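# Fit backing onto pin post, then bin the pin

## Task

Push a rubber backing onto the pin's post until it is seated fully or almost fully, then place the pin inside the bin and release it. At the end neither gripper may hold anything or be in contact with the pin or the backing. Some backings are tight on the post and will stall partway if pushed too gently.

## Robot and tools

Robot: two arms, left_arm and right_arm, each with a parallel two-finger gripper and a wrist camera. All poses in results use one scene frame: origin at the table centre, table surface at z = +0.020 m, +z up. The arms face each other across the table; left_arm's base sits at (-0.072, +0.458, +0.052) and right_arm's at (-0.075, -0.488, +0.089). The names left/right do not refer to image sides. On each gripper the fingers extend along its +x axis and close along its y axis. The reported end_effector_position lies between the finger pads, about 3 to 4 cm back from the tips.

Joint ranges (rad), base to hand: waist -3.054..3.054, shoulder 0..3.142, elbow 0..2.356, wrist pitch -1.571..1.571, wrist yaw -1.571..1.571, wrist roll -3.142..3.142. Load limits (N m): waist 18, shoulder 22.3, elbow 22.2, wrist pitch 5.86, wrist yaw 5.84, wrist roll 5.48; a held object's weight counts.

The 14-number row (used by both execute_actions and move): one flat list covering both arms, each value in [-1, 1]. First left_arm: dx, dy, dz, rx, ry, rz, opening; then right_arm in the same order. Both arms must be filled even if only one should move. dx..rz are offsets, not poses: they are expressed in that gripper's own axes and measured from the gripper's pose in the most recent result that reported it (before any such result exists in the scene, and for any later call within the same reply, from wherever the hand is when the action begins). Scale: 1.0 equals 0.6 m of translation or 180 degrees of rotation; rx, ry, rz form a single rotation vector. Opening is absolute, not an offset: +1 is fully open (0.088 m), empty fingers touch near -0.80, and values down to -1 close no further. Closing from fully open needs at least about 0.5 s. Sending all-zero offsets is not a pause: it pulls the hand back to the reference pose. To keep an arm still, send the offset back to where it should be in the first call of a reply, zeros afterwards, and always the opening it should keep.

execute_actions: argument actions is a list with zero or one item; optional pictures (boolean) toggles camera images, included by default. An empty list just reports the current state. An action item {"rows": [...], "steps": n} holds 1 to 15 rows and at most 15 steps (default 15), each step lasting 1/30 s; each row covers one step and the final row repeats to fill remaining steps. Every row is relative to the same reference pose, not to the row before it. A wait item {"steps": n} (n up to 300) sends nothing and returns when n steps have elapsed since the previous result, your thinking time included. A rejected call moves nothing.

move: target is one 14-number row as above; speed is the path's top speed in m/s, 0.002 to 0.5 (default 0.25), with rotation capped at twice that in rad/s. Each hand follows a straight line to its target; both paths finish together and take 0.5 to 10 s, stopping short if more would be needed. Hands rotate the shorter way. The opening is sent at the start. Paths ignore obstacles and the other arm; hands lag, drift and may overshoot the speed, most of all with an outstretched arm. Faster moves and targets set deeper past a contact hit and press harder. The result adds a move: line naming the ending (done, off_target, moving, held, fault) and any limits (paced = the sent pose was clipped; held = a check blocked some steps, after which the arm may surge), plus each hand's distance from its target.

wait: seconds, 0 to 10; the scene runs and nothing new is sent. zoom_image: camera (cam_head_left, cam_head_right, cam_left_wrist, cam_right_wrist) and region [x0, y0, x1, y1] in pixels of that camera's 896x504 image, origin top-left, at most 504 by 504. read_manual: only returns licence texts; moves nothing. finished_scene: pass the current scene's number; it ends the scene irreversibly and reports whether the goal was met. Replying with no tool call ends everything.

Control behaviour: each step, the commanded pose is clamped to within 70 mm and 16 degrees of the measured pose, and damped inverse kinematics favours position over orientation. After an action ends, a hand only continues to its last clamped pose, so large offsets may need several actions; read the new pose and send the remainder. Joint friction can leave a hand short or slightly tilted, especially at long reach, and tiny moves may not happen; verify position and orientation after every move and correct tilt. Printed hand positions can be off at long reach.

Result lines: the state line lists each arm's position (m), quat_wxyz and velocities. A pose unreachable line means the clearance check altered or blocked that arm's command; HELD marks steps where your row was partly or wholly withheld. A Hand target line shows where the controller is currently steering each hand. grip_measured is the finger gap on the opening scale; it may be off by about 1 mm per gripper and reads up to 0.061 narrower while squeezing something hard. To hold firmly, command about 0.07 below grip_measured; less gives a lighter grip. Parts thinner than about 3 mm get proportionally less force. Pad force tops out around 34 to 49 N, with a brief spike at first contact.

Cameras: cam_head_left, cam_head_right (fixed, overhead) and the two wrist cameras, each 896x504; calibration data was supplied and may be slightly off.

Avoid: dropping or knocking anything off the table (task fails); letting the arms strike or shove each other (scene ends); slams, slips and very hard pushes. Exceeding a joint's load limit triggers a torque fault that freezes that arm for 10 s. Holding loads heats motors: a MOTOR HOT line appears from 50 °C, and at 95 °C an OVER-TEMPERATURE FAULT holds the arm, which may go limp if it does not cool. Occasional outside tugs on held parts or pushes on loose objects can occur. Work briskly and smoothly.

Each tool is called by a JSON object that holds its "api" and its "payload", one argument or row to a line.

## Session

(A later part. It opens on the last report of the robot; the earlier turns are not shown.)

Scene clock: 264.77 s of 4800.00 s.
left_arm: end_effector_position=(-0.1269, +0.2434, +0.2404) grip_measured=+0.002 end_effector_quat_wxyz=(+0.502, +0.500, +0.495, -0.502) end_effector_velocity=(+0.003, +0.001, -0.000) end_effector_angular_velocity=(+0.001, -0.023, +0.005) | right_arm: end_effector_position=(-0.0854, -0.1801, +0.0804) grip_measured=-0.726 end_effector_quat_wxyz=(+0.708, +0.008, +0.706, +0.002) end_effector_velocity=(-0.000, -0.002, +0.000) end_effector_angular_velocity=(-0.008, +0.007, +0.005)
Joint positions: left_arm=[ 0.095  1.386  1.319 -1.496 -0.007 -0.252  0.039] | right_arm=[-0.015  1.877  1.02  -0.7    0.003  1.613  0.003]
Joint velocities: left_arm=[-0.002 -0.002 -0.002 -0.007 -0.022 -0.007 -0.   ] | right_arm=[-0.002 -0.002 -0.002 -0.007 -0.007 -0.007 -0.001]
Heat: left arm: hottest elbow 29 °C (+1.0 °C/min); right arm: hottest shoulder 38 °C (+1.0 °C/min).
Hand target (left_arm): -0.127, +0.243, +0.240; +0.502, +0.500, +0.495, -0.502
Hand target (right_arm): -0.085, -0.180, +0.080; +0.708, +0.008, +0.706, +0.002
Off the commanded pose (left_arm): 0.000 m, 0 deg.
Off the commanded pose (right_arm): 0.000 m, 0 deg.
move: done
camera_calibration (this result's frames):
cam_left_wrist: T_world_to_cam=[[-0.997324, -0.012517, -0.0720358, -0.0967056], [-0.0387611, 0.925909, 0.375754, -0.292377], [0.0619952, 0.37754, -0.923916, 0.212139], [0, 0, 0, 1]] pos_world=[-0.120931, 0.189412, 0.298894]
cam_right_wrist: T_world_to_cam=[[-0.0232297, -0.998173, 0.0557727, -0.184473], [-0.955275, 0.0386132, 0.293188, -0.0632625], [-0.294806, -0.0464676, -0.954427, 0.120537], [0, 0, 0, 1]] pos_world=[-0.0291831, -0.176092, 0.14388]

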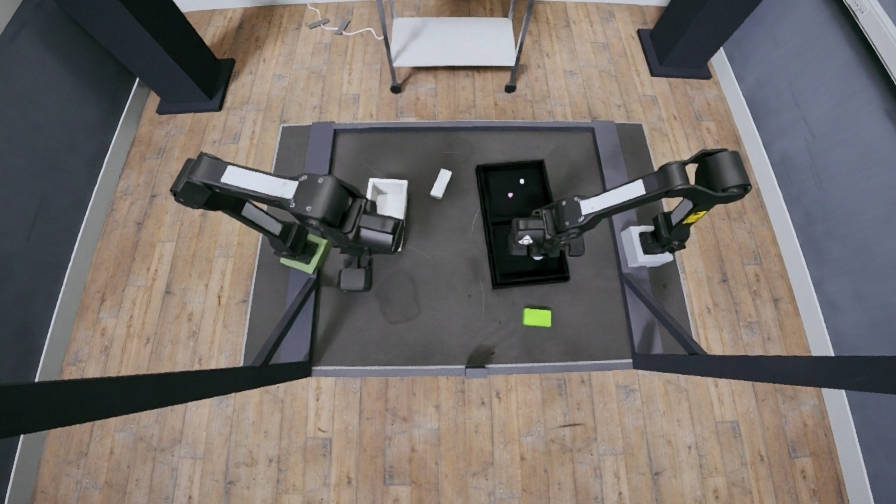

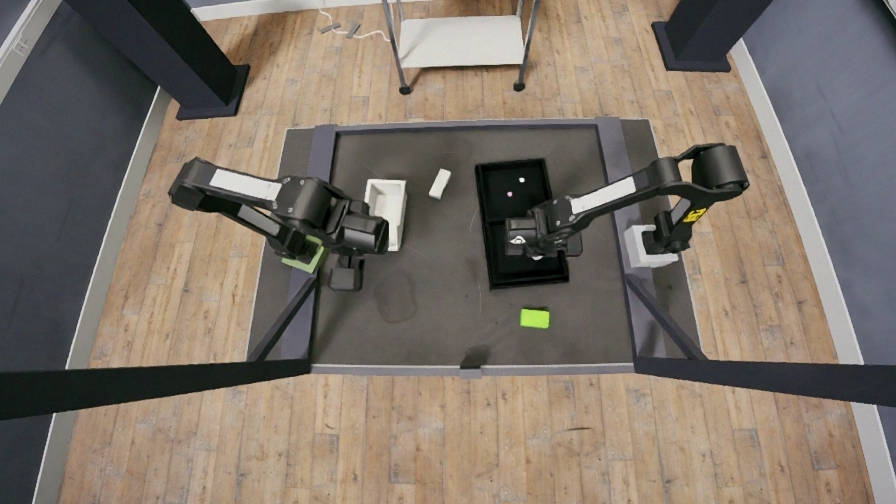

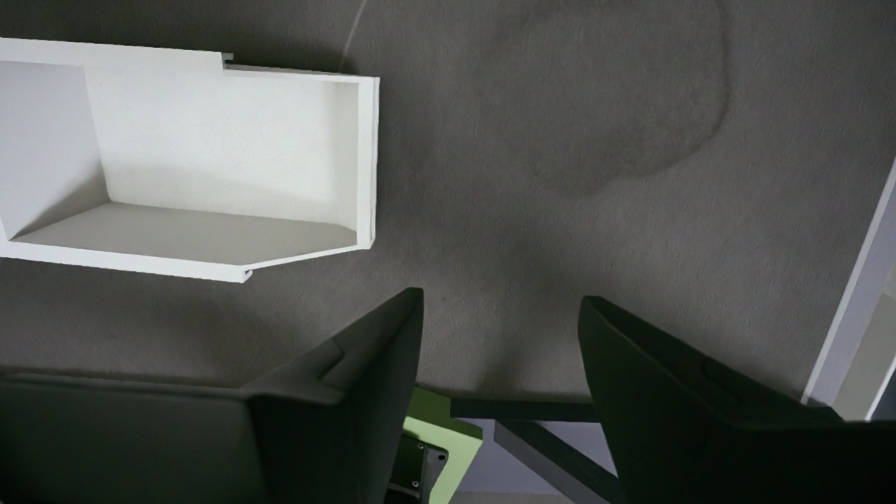

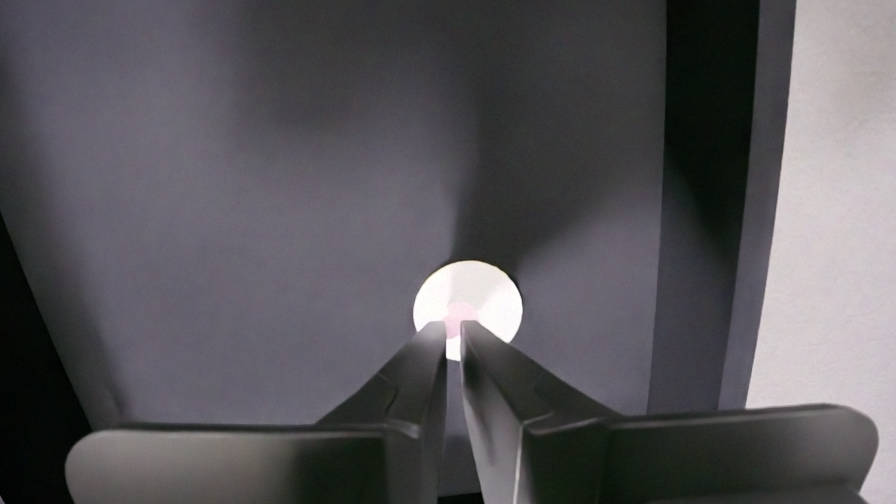

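{"api": "move", "payload": {
  "target": [0,0,0,0,0,0,0,0,0,0,0,0,0,-0.6]
}}

{"api": "move", "payload": {
  "target": [0,0,0,0,0,0,0,0.016,-0.006,0,0,0,-0.006,-0.6],
  "speed": 0.02
}}

{"api": "zoom_image", "payload": {
  "camera": "cam_right_wrist",
  "region": [360,240,540,400]
}}

Scene clock: 270.23 s of 4800.00 s.
left_arm: end_effector_position=(-0.1269, +0.2434, +0.2404) grip_measured=+0.002 end_effector_quat_wxyz=(+0.502, +0.500, +0.495, -0.502) end_effector_velocity=(-0.000, +0.006, +0.001) end_effector_angular_velocity=(+0.018, +0.003, -0.010) | right_arm: end_effector_position=(-0.0854, -0.1801, +0.0804) grip_measured=-0.602 end_effector_quat_wxyz=(+0.708, +0.008, +0.706, +0.002) end_effector_velocity=(-0.000, -0.002, +0.000) end_effector_angular_velocity=(-0.008, +0.007, +0.005)
Joint positions: left_arm=[ 0.095  1.386  1.319 -1.496 -0.007 -0.252  0.039] | right_arm=[-0.015  1.877  1.02  -0.7    0.003  1.613  0.009]
Joint velocities: left_arm=[-0.002 -0.007 -0.002 -0.022  0.007  0.007 -0.   ] | right_arm=[-0.002 -0.002 -0.002 -0.007 -0.007 -0.007 -0.   ]
Heat: left arm: hottest elbow 29 °C (+1.0 °C/min); right arm: hottest shoulder 38 °C (+0.0 °C/min).
Hand target (left_arm): -0.127, +0.243, +0.240; +0.502, +0.500, +0.495, -0.502
Hand target (right_arm): -0.085, -0.180, +0.080; +0.708, +0.008, +0.706, +0.002
Off the commanded pose (left_arm): 0.000 m, 0 deg.
Off the commanded pose (right_arm): 0.000 m, 0 deg.
After step 90, 1.77 s passed at rest.
move: done
camera_calibration (this result's frames):
cam_left_wrist: T_world_to_cam=[[-0.997324, -0.012517, -0.0720358, -0.0967056], [-0.0387611, 0.925909, 0.375754, -0.292377], [0.0619952, 0.37754, -0.923916, 0.212139], [0, 0, 0, 1]] pos_world=[-0.120931, 0.189412, 0.298894]
cam_right_wrist: T_world_to_cam=[[-0.0232297, -0.998173, 0.0557727, -0.184473], [-0.955275, 0.0386132, 0.293188, -0.0632625], [-0.294806, -0.0464676, -0.954427, 0.120537], [0, 0, 0, 1]] pos_world=[-0.0291831, -0.176092, 0.14388]

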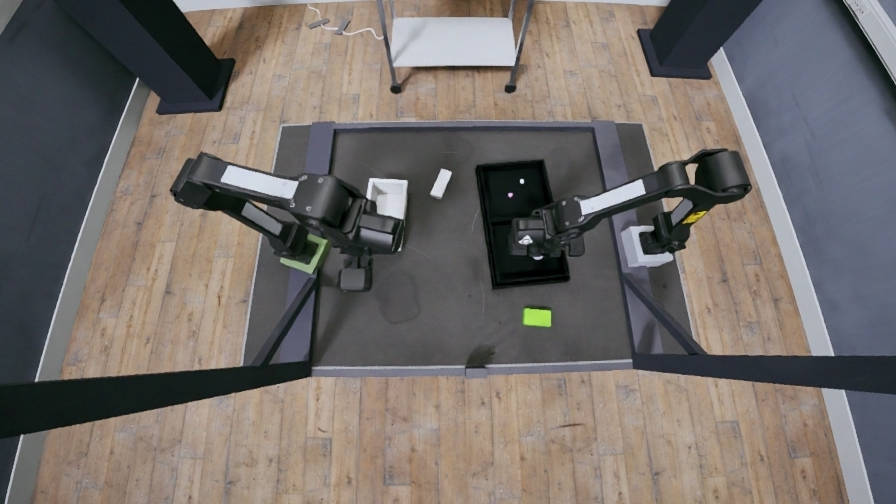

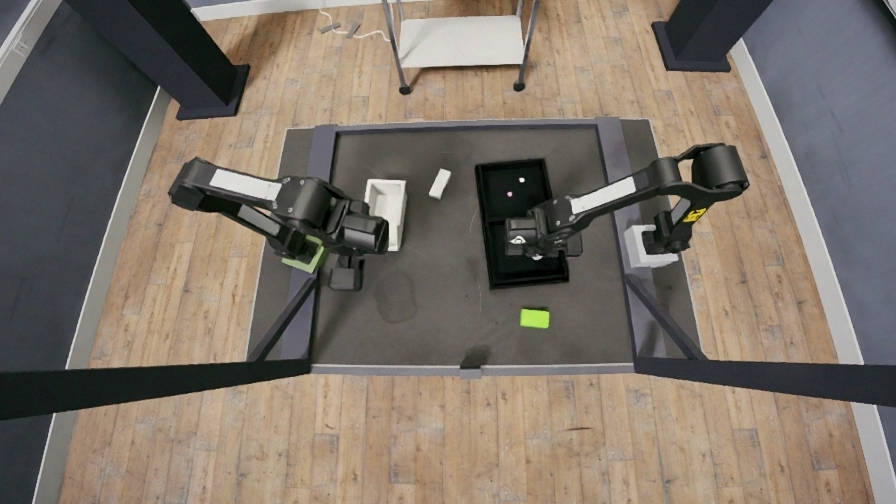

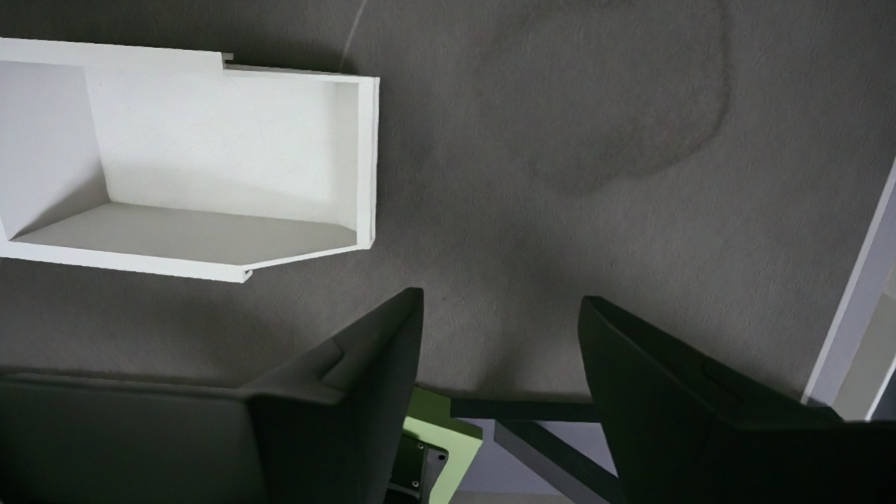

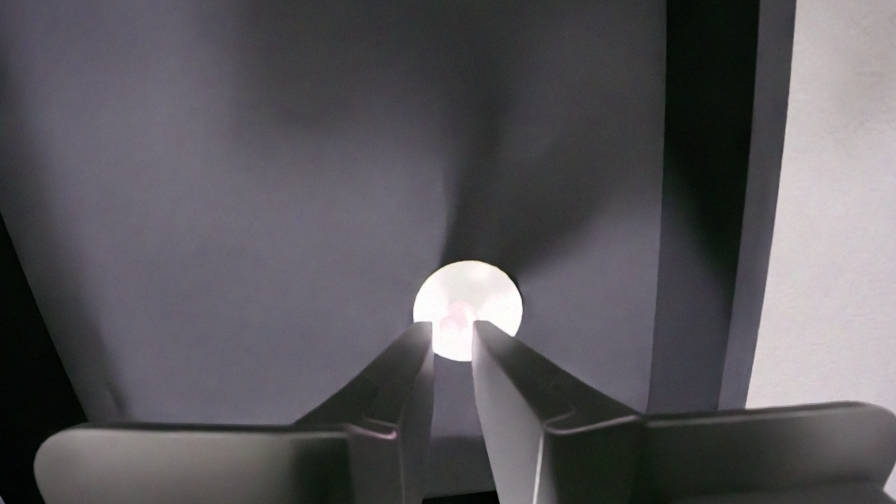

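Scene clock: 270.97 s of 4800.00 s.
left_arm: end_effector_position=(-0.1269, +0.2434, +0.2404) grip_measured=+0.002 end_effector_quat_wxyz=(+0.502, +0.500, +0.495, -0.502) end_effector_velocity=(+0.001, +0.003, -0.001) end_effector_angular_velocity=(+0.010, -0.010, +0.005) | right_arm: end_effector_position=(-0.0855, -0.1788, +0.0774) grip_measured=-0.602 end_effector_quat_wxyz=(+0.708, +0.009, +0.706, +0.003) end_effector_velocity=(-0.002, -0.005, +0.000) end_effector_angular_velocity=(-0.022, +0.006, +0.025)
Joint positions: left_arm=[ 0.095  1.386  1.319 -1.496 -0.007 -0.252  0.039] | right_arm=[-0.015  1.886  1.017 -0.686  0.003  1.613  0.009]
Joint velocities: left_arm=[-0.002 -0.002 -0.007 -0.007 -0.007 -0.007 -0.   ] | right_arm=[ 0.002 -0.002 -0.002 -0.022 -0.007 -0.022  0.   ]
Heat: left arm: hottest elbow 29 °C (+1.0 °C/min); right arm: hottest shoulder 38 °C (+0.0 °C/min).
Hand target (left_arm): -0.127, +0.243, +0.240; +0.502, +0.500, +0.495, -0.502
Hand target (right_arm): -0.085, -0.184, +0.071; +0.708, +0.002, +0.706, -0.005
Off the commanded pose (left_arm): 0.000 m, 0 deg.
Off the commanded pose (right_arm): 0.008 m, 1 deg.
move: done
camera_calibration (this result's frames):
cam_left_wrist: T_world_to_cam=[[-0.997324, -0.012517, -0.0720358, -0.0967056], [-0.0387611, 0.925909, 0.375754, -0.292377], [0.0619952, 0.37754, -0.923916, 0.212139], [0, 0, 0, 1]] pos_world=[-0.120931, 0.189412, 0.298894]
cam_right_wrist: T_world_to_cam=[[-0.0232241, -0.998339, 0.0527304, -0.182815], [-0.955244, 0.0377187, 0.293404, -0.0626266], [-0.294905, -0.0435563, -0.954533, 0.118171], [0, 0, 0, 1]] pos_world=[-0.0292201, -0.175002, 0.140813]

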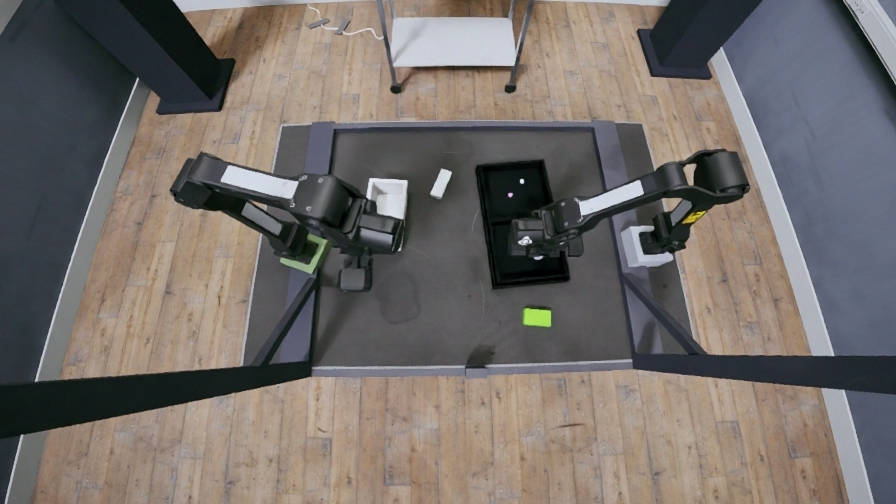

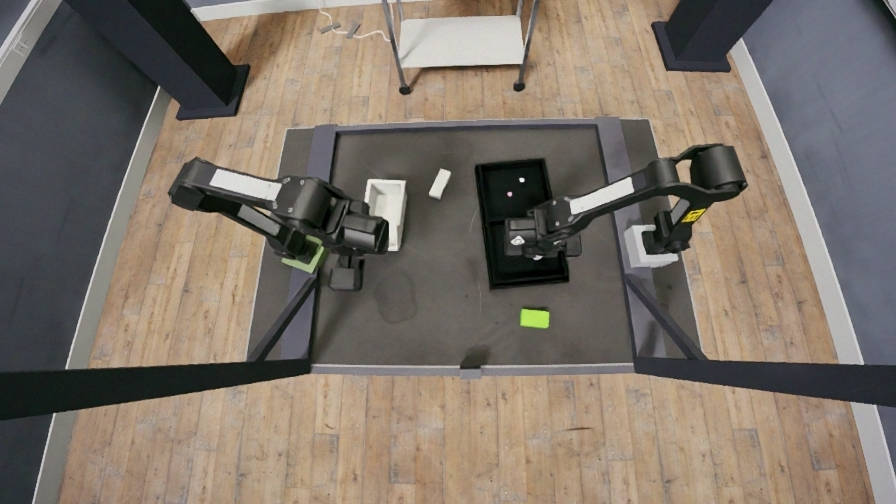

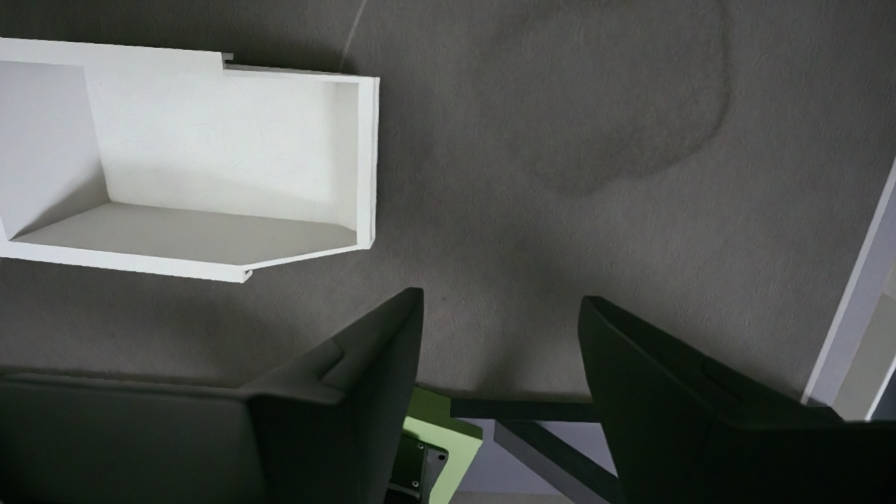

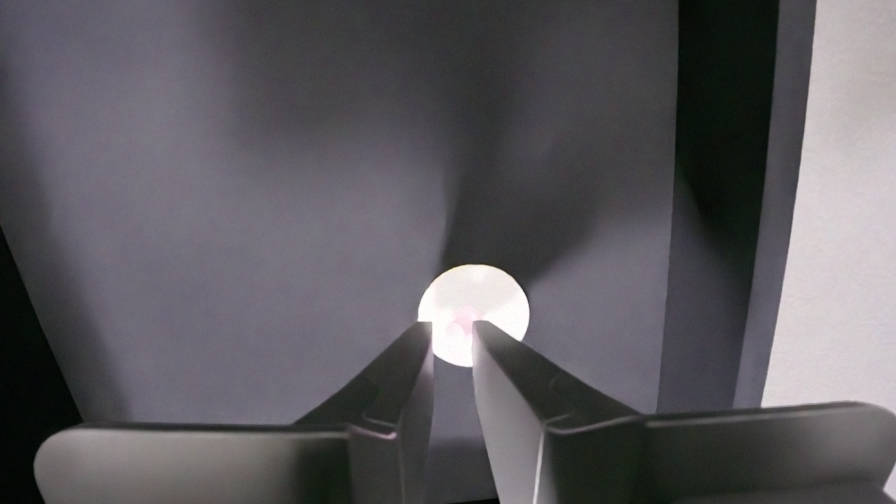

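Region (360, 240, 540, 400) of cam_right_wrist's 896x504 image, scaled by 2.800, with more detail than that image has.

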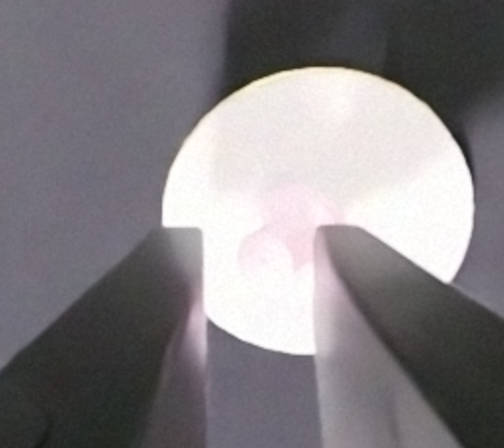

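{"api": "move", "payload": {
  "target": [0,0,0,0,0,0,0,0.018,-0.011,0,0,0,-0.01,-0.62],
  "speed": 0.02
}}

{"api": "zoom_image", "payload": {
  "camera": "cam_right_wrist",
  "region": [360,240,540,400]
}}

Scene clock: 274.47 s of 4800.00 s.
left_arm: end_effector_position=(-0.1269, +0.2434, +0.2404) grip_measured=+0.002 end_effector_quat_wxyz=(+0.502, +0.500, +0.495, -0.502) end_effector_velocity=(+0.001, +0.006, -0.001) end_effector_angular_velocity=(+0.024, -0.014, +0.000) | right_arm: end_effector_position=(-0.0855, -0.1791, +0.0760) grip_measured=-0.618 end_effector_quat_wxyz=(+0.708, +0.008, +0.706, +0.002) end_effector_velocity=(+0.001, -0.003, -0.001) end_effector_angular_velocity=(-0.012, +0.007, +0.000)
Joint positions: left_arm=[ 0.095  1.386  1.319 -1.496 -0.007 -0.252  0.039] | right_arm=[-0.015  1.89   1.016 -0.683  0.002  1.613  0.009]
Joint velocities: left_arm=[-0.007 -0.002 -0.007 -0.022 -0.007 -0.007 -0.   ] | right_arm=[-0.007  0.002 -0.002 -0.007 -0.007 -0.007 -0.   ]
Heat: left arm: hottest elbow 29 °C (+1.0 °C/min); right arm: hottest shoulder 38 °C (-1.0 °C/min).
Hand target (left_arm): -0.127, +0.243, +0.240; +0.502, +0.500, +0.495, -0.502
Hand target (right_arm): -0.086, -0.185, +0.067; +0.708, -0.002, +0.707, -0.008
Off the commanded pose (left_arm): 0.000 m, 0 deg.
Off the commanded pose (right_arm): 0.011 m, 2 deg.
move: off_target (right_arm)
camera_calibration (this result's frames):
cam_left_wrist: T_world_to_cam=[[-0.997324, -0.012517, -0.0720358, -0.0967056], [-0.0387611, 0.925909, 0.375754, -0.292377], [0.0619952, 0.37754, -0.923916, 0.212139], [0, 0, 0, 1]] pos_world=[-0.120931, 0.189412, 0.298894]
cam_right_wrist: T_world_to_cam=[[-0.0232018, -0.998215, 0.0550339, -0.183178], [-0.955155, 0.0383881, 0.293606, -0.0621587], [-0.295195, -0.0457538, -0.954341, 0.11644], [0, 0, 0, 1]] pos_world=[-0.0292487, -0.175137, 0.139455]

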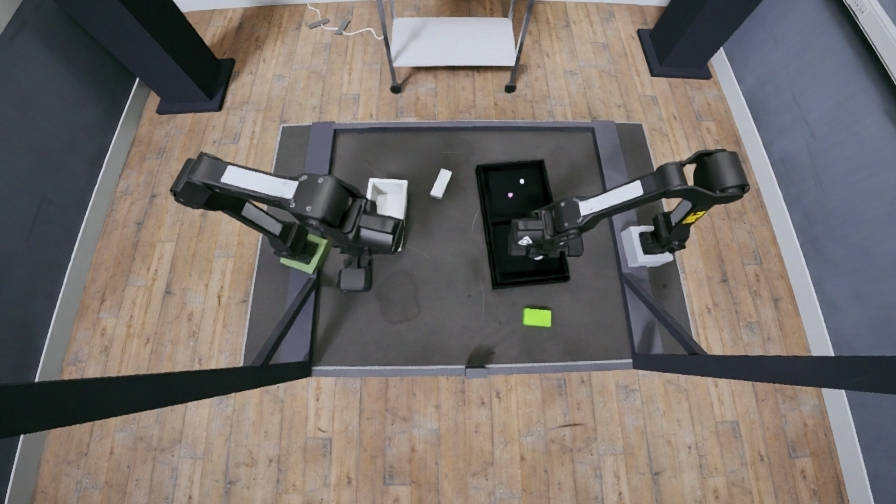

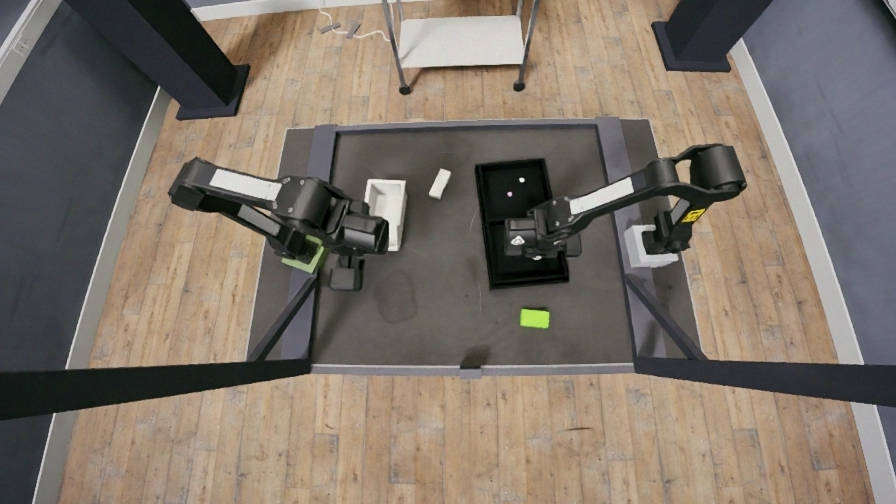

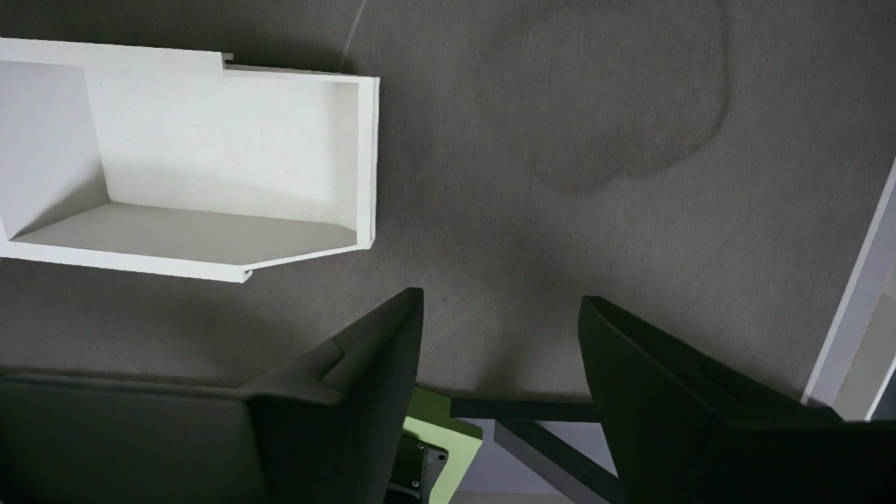

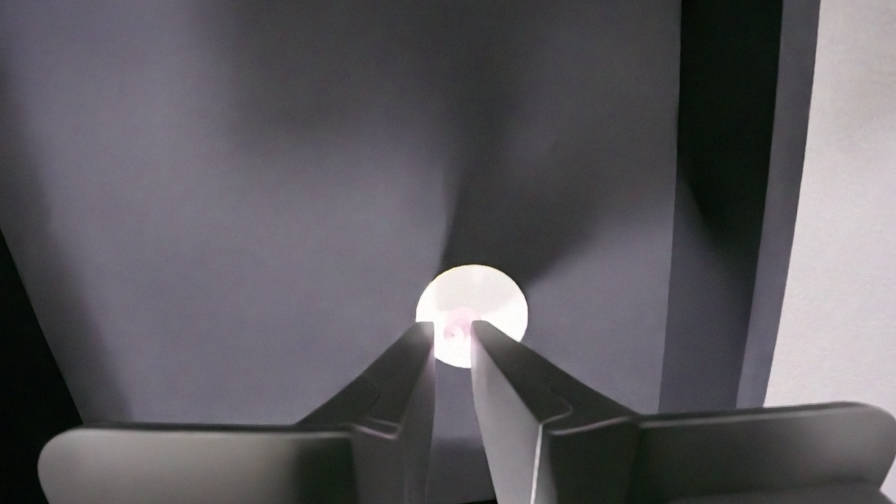

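Region (360, 240, 540, 400) of cam_right_wrist's 896x504 image, scaled by 2.800, with more detail than that image has.

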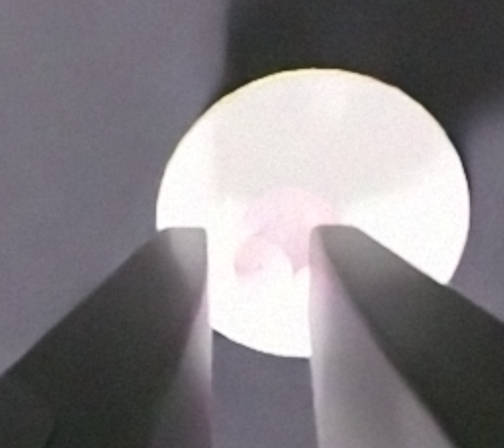

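In contact on the high edge. Press harder.

{"api": "move", "payload": {
  "target": [0,0,0,0,0,0,0,0.035,-0.016,0,0,0,-0.015,-0.64],
  "speed": 0.02
}}

{"api": "zoom_image", "payload": {
  "camera": "cam_right_wrist",
  "region": [360,240,540,400]
}}

Scene clock: 277.87 s of 4800.00 s.
left_arm: end_effector_position=(-0.1269, +0.2434, +0.2404) grip_measured=+0.002 end_effector_quat_wxyz=(+0.502, +0.500, +0.495, -0.502) end_effector_velocity=(+0.002, +0.004, +0.001) end_effector_angular_velocity=(+0.015, -0.011, +0.005) | right_arm: end_effector_position=(-0.0855, -0.1795, +0.0725) grip_measured=-0.638 end_effector_quat_wxyz=(+0.708, +0.008, +0.706, +0.002) end_effector_velocity=(-0.003, +0.001, +0.000) end_effector_angular_velocity=(+0.007, +0.022, +0.005)
Joint positions: left_arm=[ 0.095  1.386  1.319 -1.496 -0.007 -0.252  0.039] | right_arm=[-0.015  1.898  1.01  -0.67   0.002  1.613  0.008]
Joint velocities: left_arm=[-0.002 -0.002  0.002 -0.022 -0.007 -0.007 -0.   ] | right_arm=[-0.002 -0.002 -0.002  0.007 -0.022 -0.007 -0.   ]
Heat: left arm: hottest elbow 29 °C (+1.0 °C/min); right arm: hottest shoulder 37 °C (-2.0 °C/min).
Hand target (left_arm): -0.127, +0.243, +0.240; +0.502, +0.500, +0.495, -0.502
Hand target (right_arm): -0.086, -0.189, +0.056; +0.707, -0.009, +0.707, -0.015
Off the commanded pose (left_arm): 0.000 m, 0 deg.
Off the commanded pose (right_arm): 0.020 m, 3 deg.
move: off_target (right_arm)
camera_calibration (this result's frames):
cam_left_wrist: T_world_to_cam=[[-0.997324, -0.012517, -0.0720358, -0.0967056], [-0.0387611, 0.925909, 0.375754, -0.292377], [0.0619952, 0.37754, -0.923916, 0.212139], [0, 0, 0, 1]] pos_world=[-0.120931, 0.189412, 0.298894]
cam_right_wrist: T_world_to_cam=[[-0.023204, -0.998151, 0.0561747, -0.183425], [-0.955167, 0.0387239, 0.293525, -0.061031], [-0.295157, -0.0468453, -0.9543, 0.112863], [0, 0, 0, 1]] pos_world=[-0.0292386, -0.175435, 0.135923]

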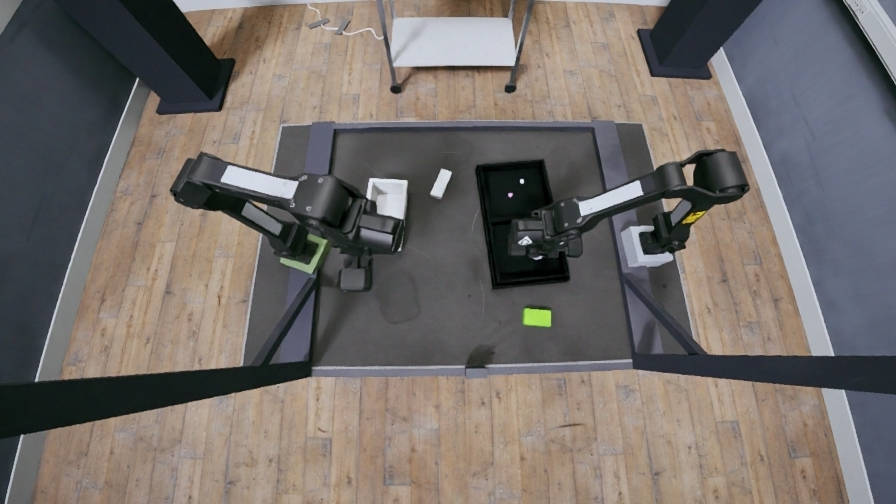

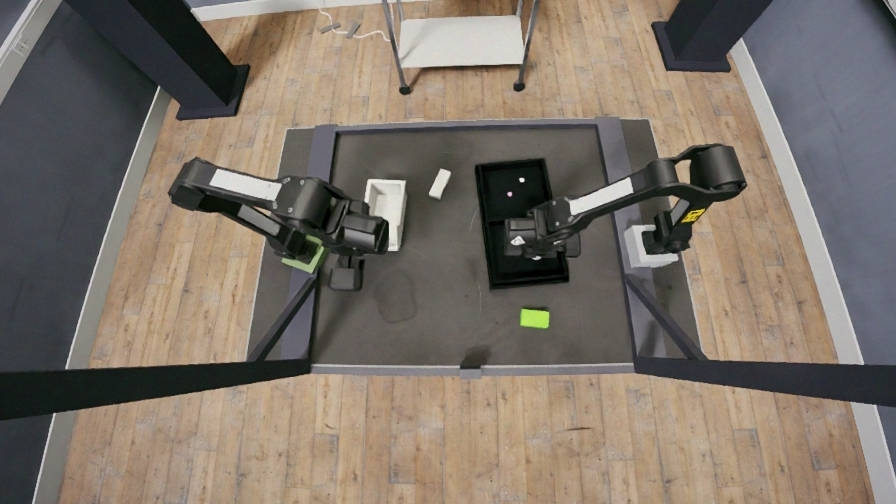

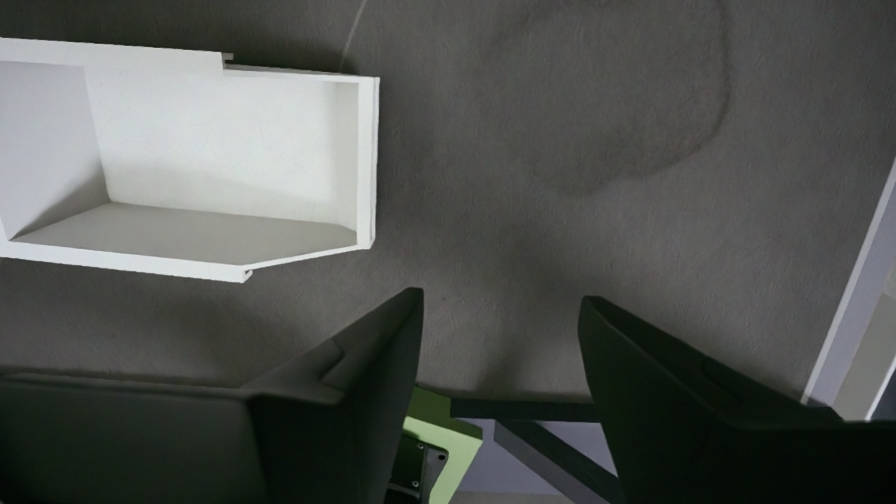

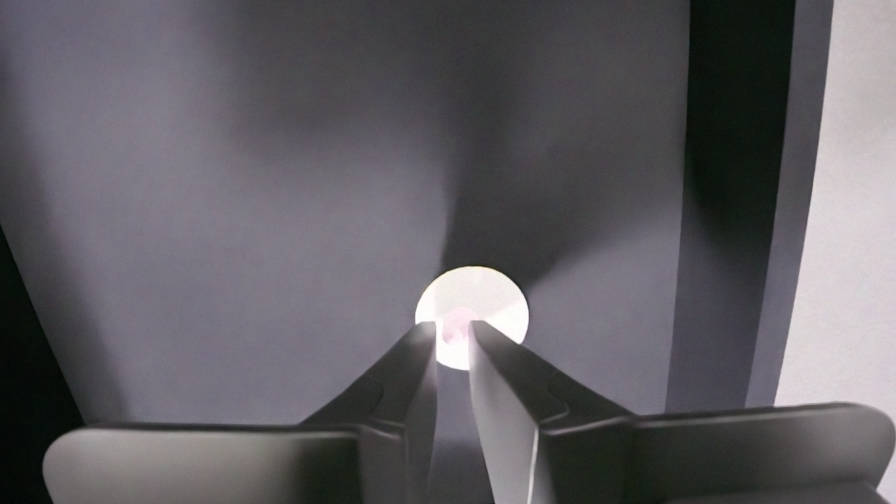

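Region (360, 240, 540, 400) of cam_right_wrist's 896x504 image, scaled by 2.800, with more detail than that image has.

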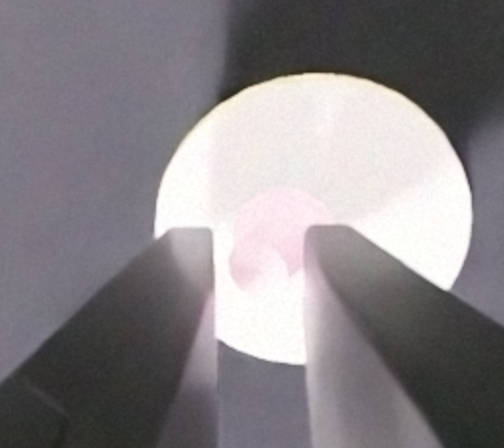

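{"api": "move", "payload": {
  "target": [0,0,0,0,0,0,0,0.008,-0.006,0,0,0,-0.006,-0.78],
  "speed": 0.02
}}

{"api": "zoom_image", "payload": {
  "camera": "cam_right_wrist",
  "region": [360,240,540,400]
}}

Scene clock: 283.40 s of 4800.00 s.
left_arm: end_effector_position=(-0.1269, +0.2434, +0.2404) grip_measured=+0.002 end_effector_quat_wxyz=(+0.502, +0.500, +0.495, -0.502) end_effector_velocity=(-0.002, -0.001, -0.000) end_effector_angular_velocity=(-0.005, +0.009, +0.005) | right_arm: end_effector_position=(-0.0855, -0.1795, +0.0747) grip_measured=-0.774 end_effector_quat_wxyz=(+0.708, +0.009, +0.706, +0.003) end_effector_velocity=(-0.000, -0.003, -0.001) end_effector_angular_velocity=(-0.012, +0.007, +0.005)
Joint positions: left_arm=[ 0.095  1.386  1.319 -1.496 -0.007 -0.252  0.039] | right_arm=[-0.015  1.89   1.011 -0.675  0.002  1.613  0.001]
Joint velocities: left_arm=[-0.002 -0.002 -0.002  0.007  0.007 -0.007  0.   ] | right_arm=[-0.002  0.002 -0.002 -0.007 -0.007 -0.007 -0.   ]
Heat: left arm: hottest elbow 29 °C (+1.0 °C/min); right arm: hottest shoulder 36 °C (-4.1 °C/min).
Hand target (left_arm): -0.127, +0.243, +0.240; +0.502, +0.500, +0.495, -0.502
Hand target (right_arm): -0.086, -0.183, +0.068; +0.708, +0.001, +0.706, -0.005
Off the commanded pose (left_arm): 0.000 m, 0 deg.
Off the commanded pose (right_arm): 0.008 m, 1 deg.
After step 90, 1.83 s passed at rest.
move: done
camera_calibration (this result's frames):
cam_left_wrist: T_world_to_cam=[[-0.997324, -0.012517, -0.0720358, -0.0967056], [-0.0387611, 0.925909, 0.375754, -0.292377], [0.0619952, 0.37754, -0.923916, 0.212139], [0, 0, 0, 1]] pos_world=[-0.120931, 0.189412, 0.298894]
cam_right_wrist: T_world_to_cam=[[-0.023199, -0.998298, 0.0535128, -0.183397], [-0.95514, 0.0379403, 0.293714, -0.0618376], [-0.295244, -0.0442983, -0.954394, 0.11545], [0, 0, 0, 1]] pos_world=[-0.0292322, -0.175624, 0.138162]

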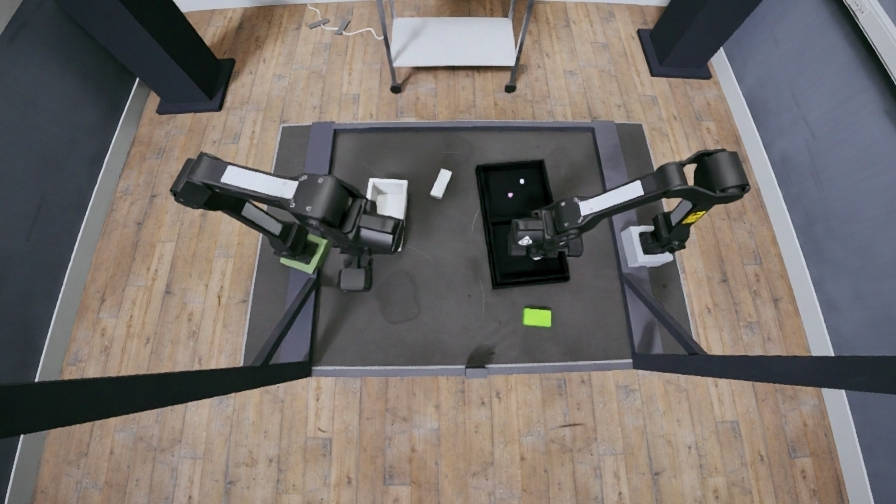

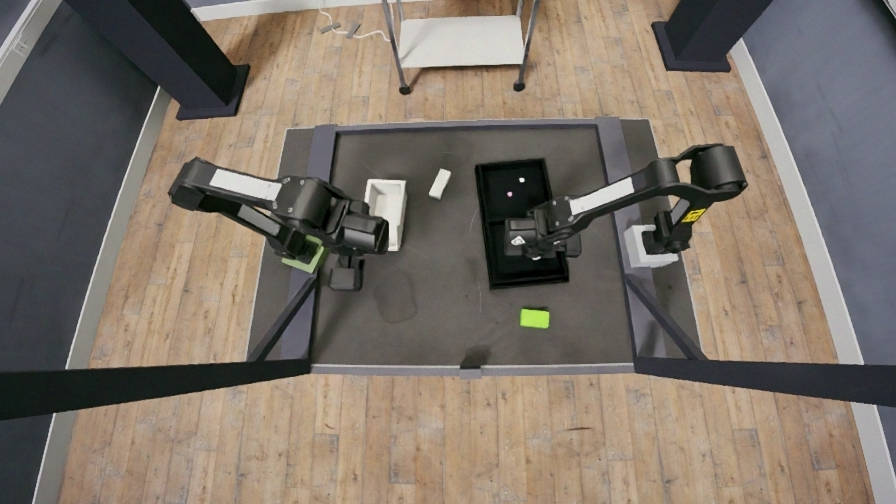

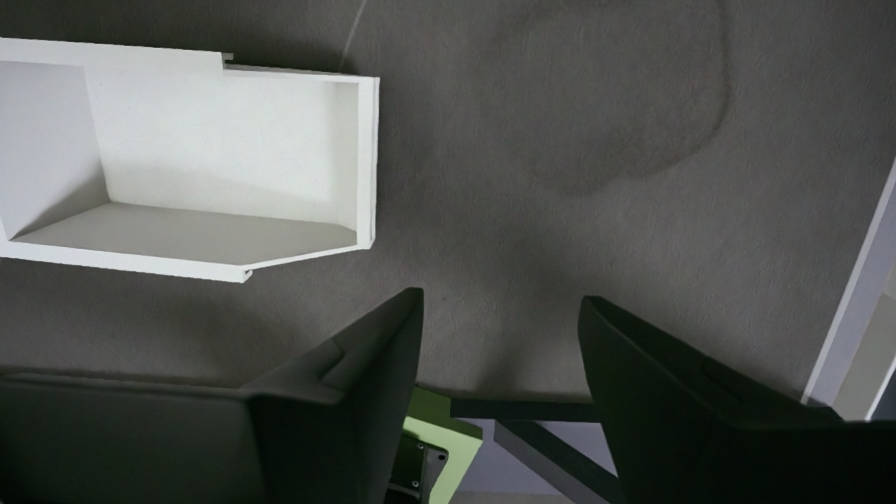

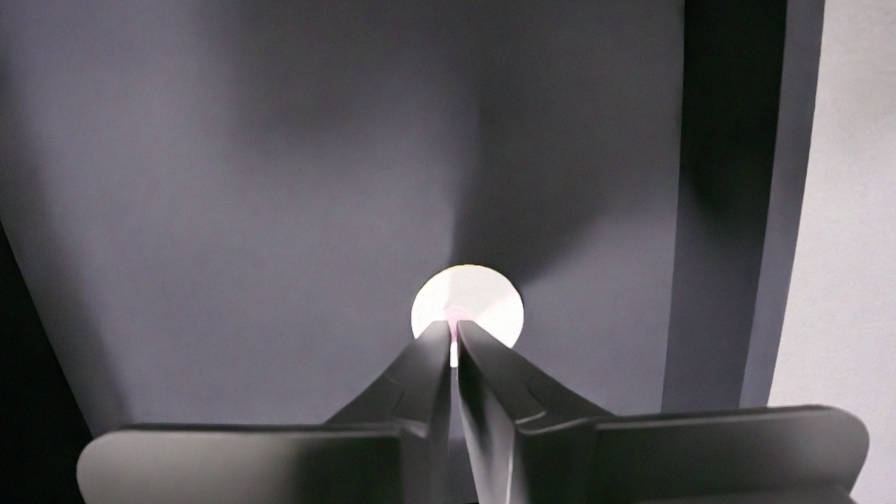

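Region (360, 240, 540, 400) of cam_right_wrist's 896x504 image, scaled by 2.800, with more detail than that image has.

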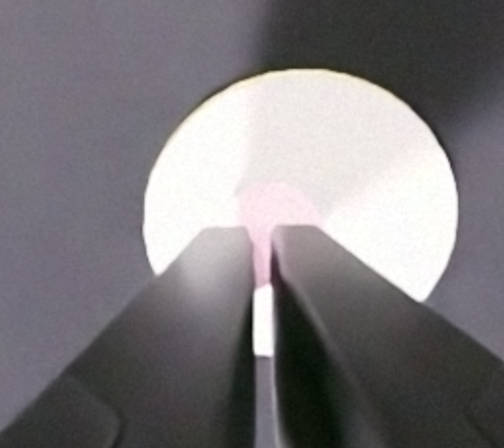

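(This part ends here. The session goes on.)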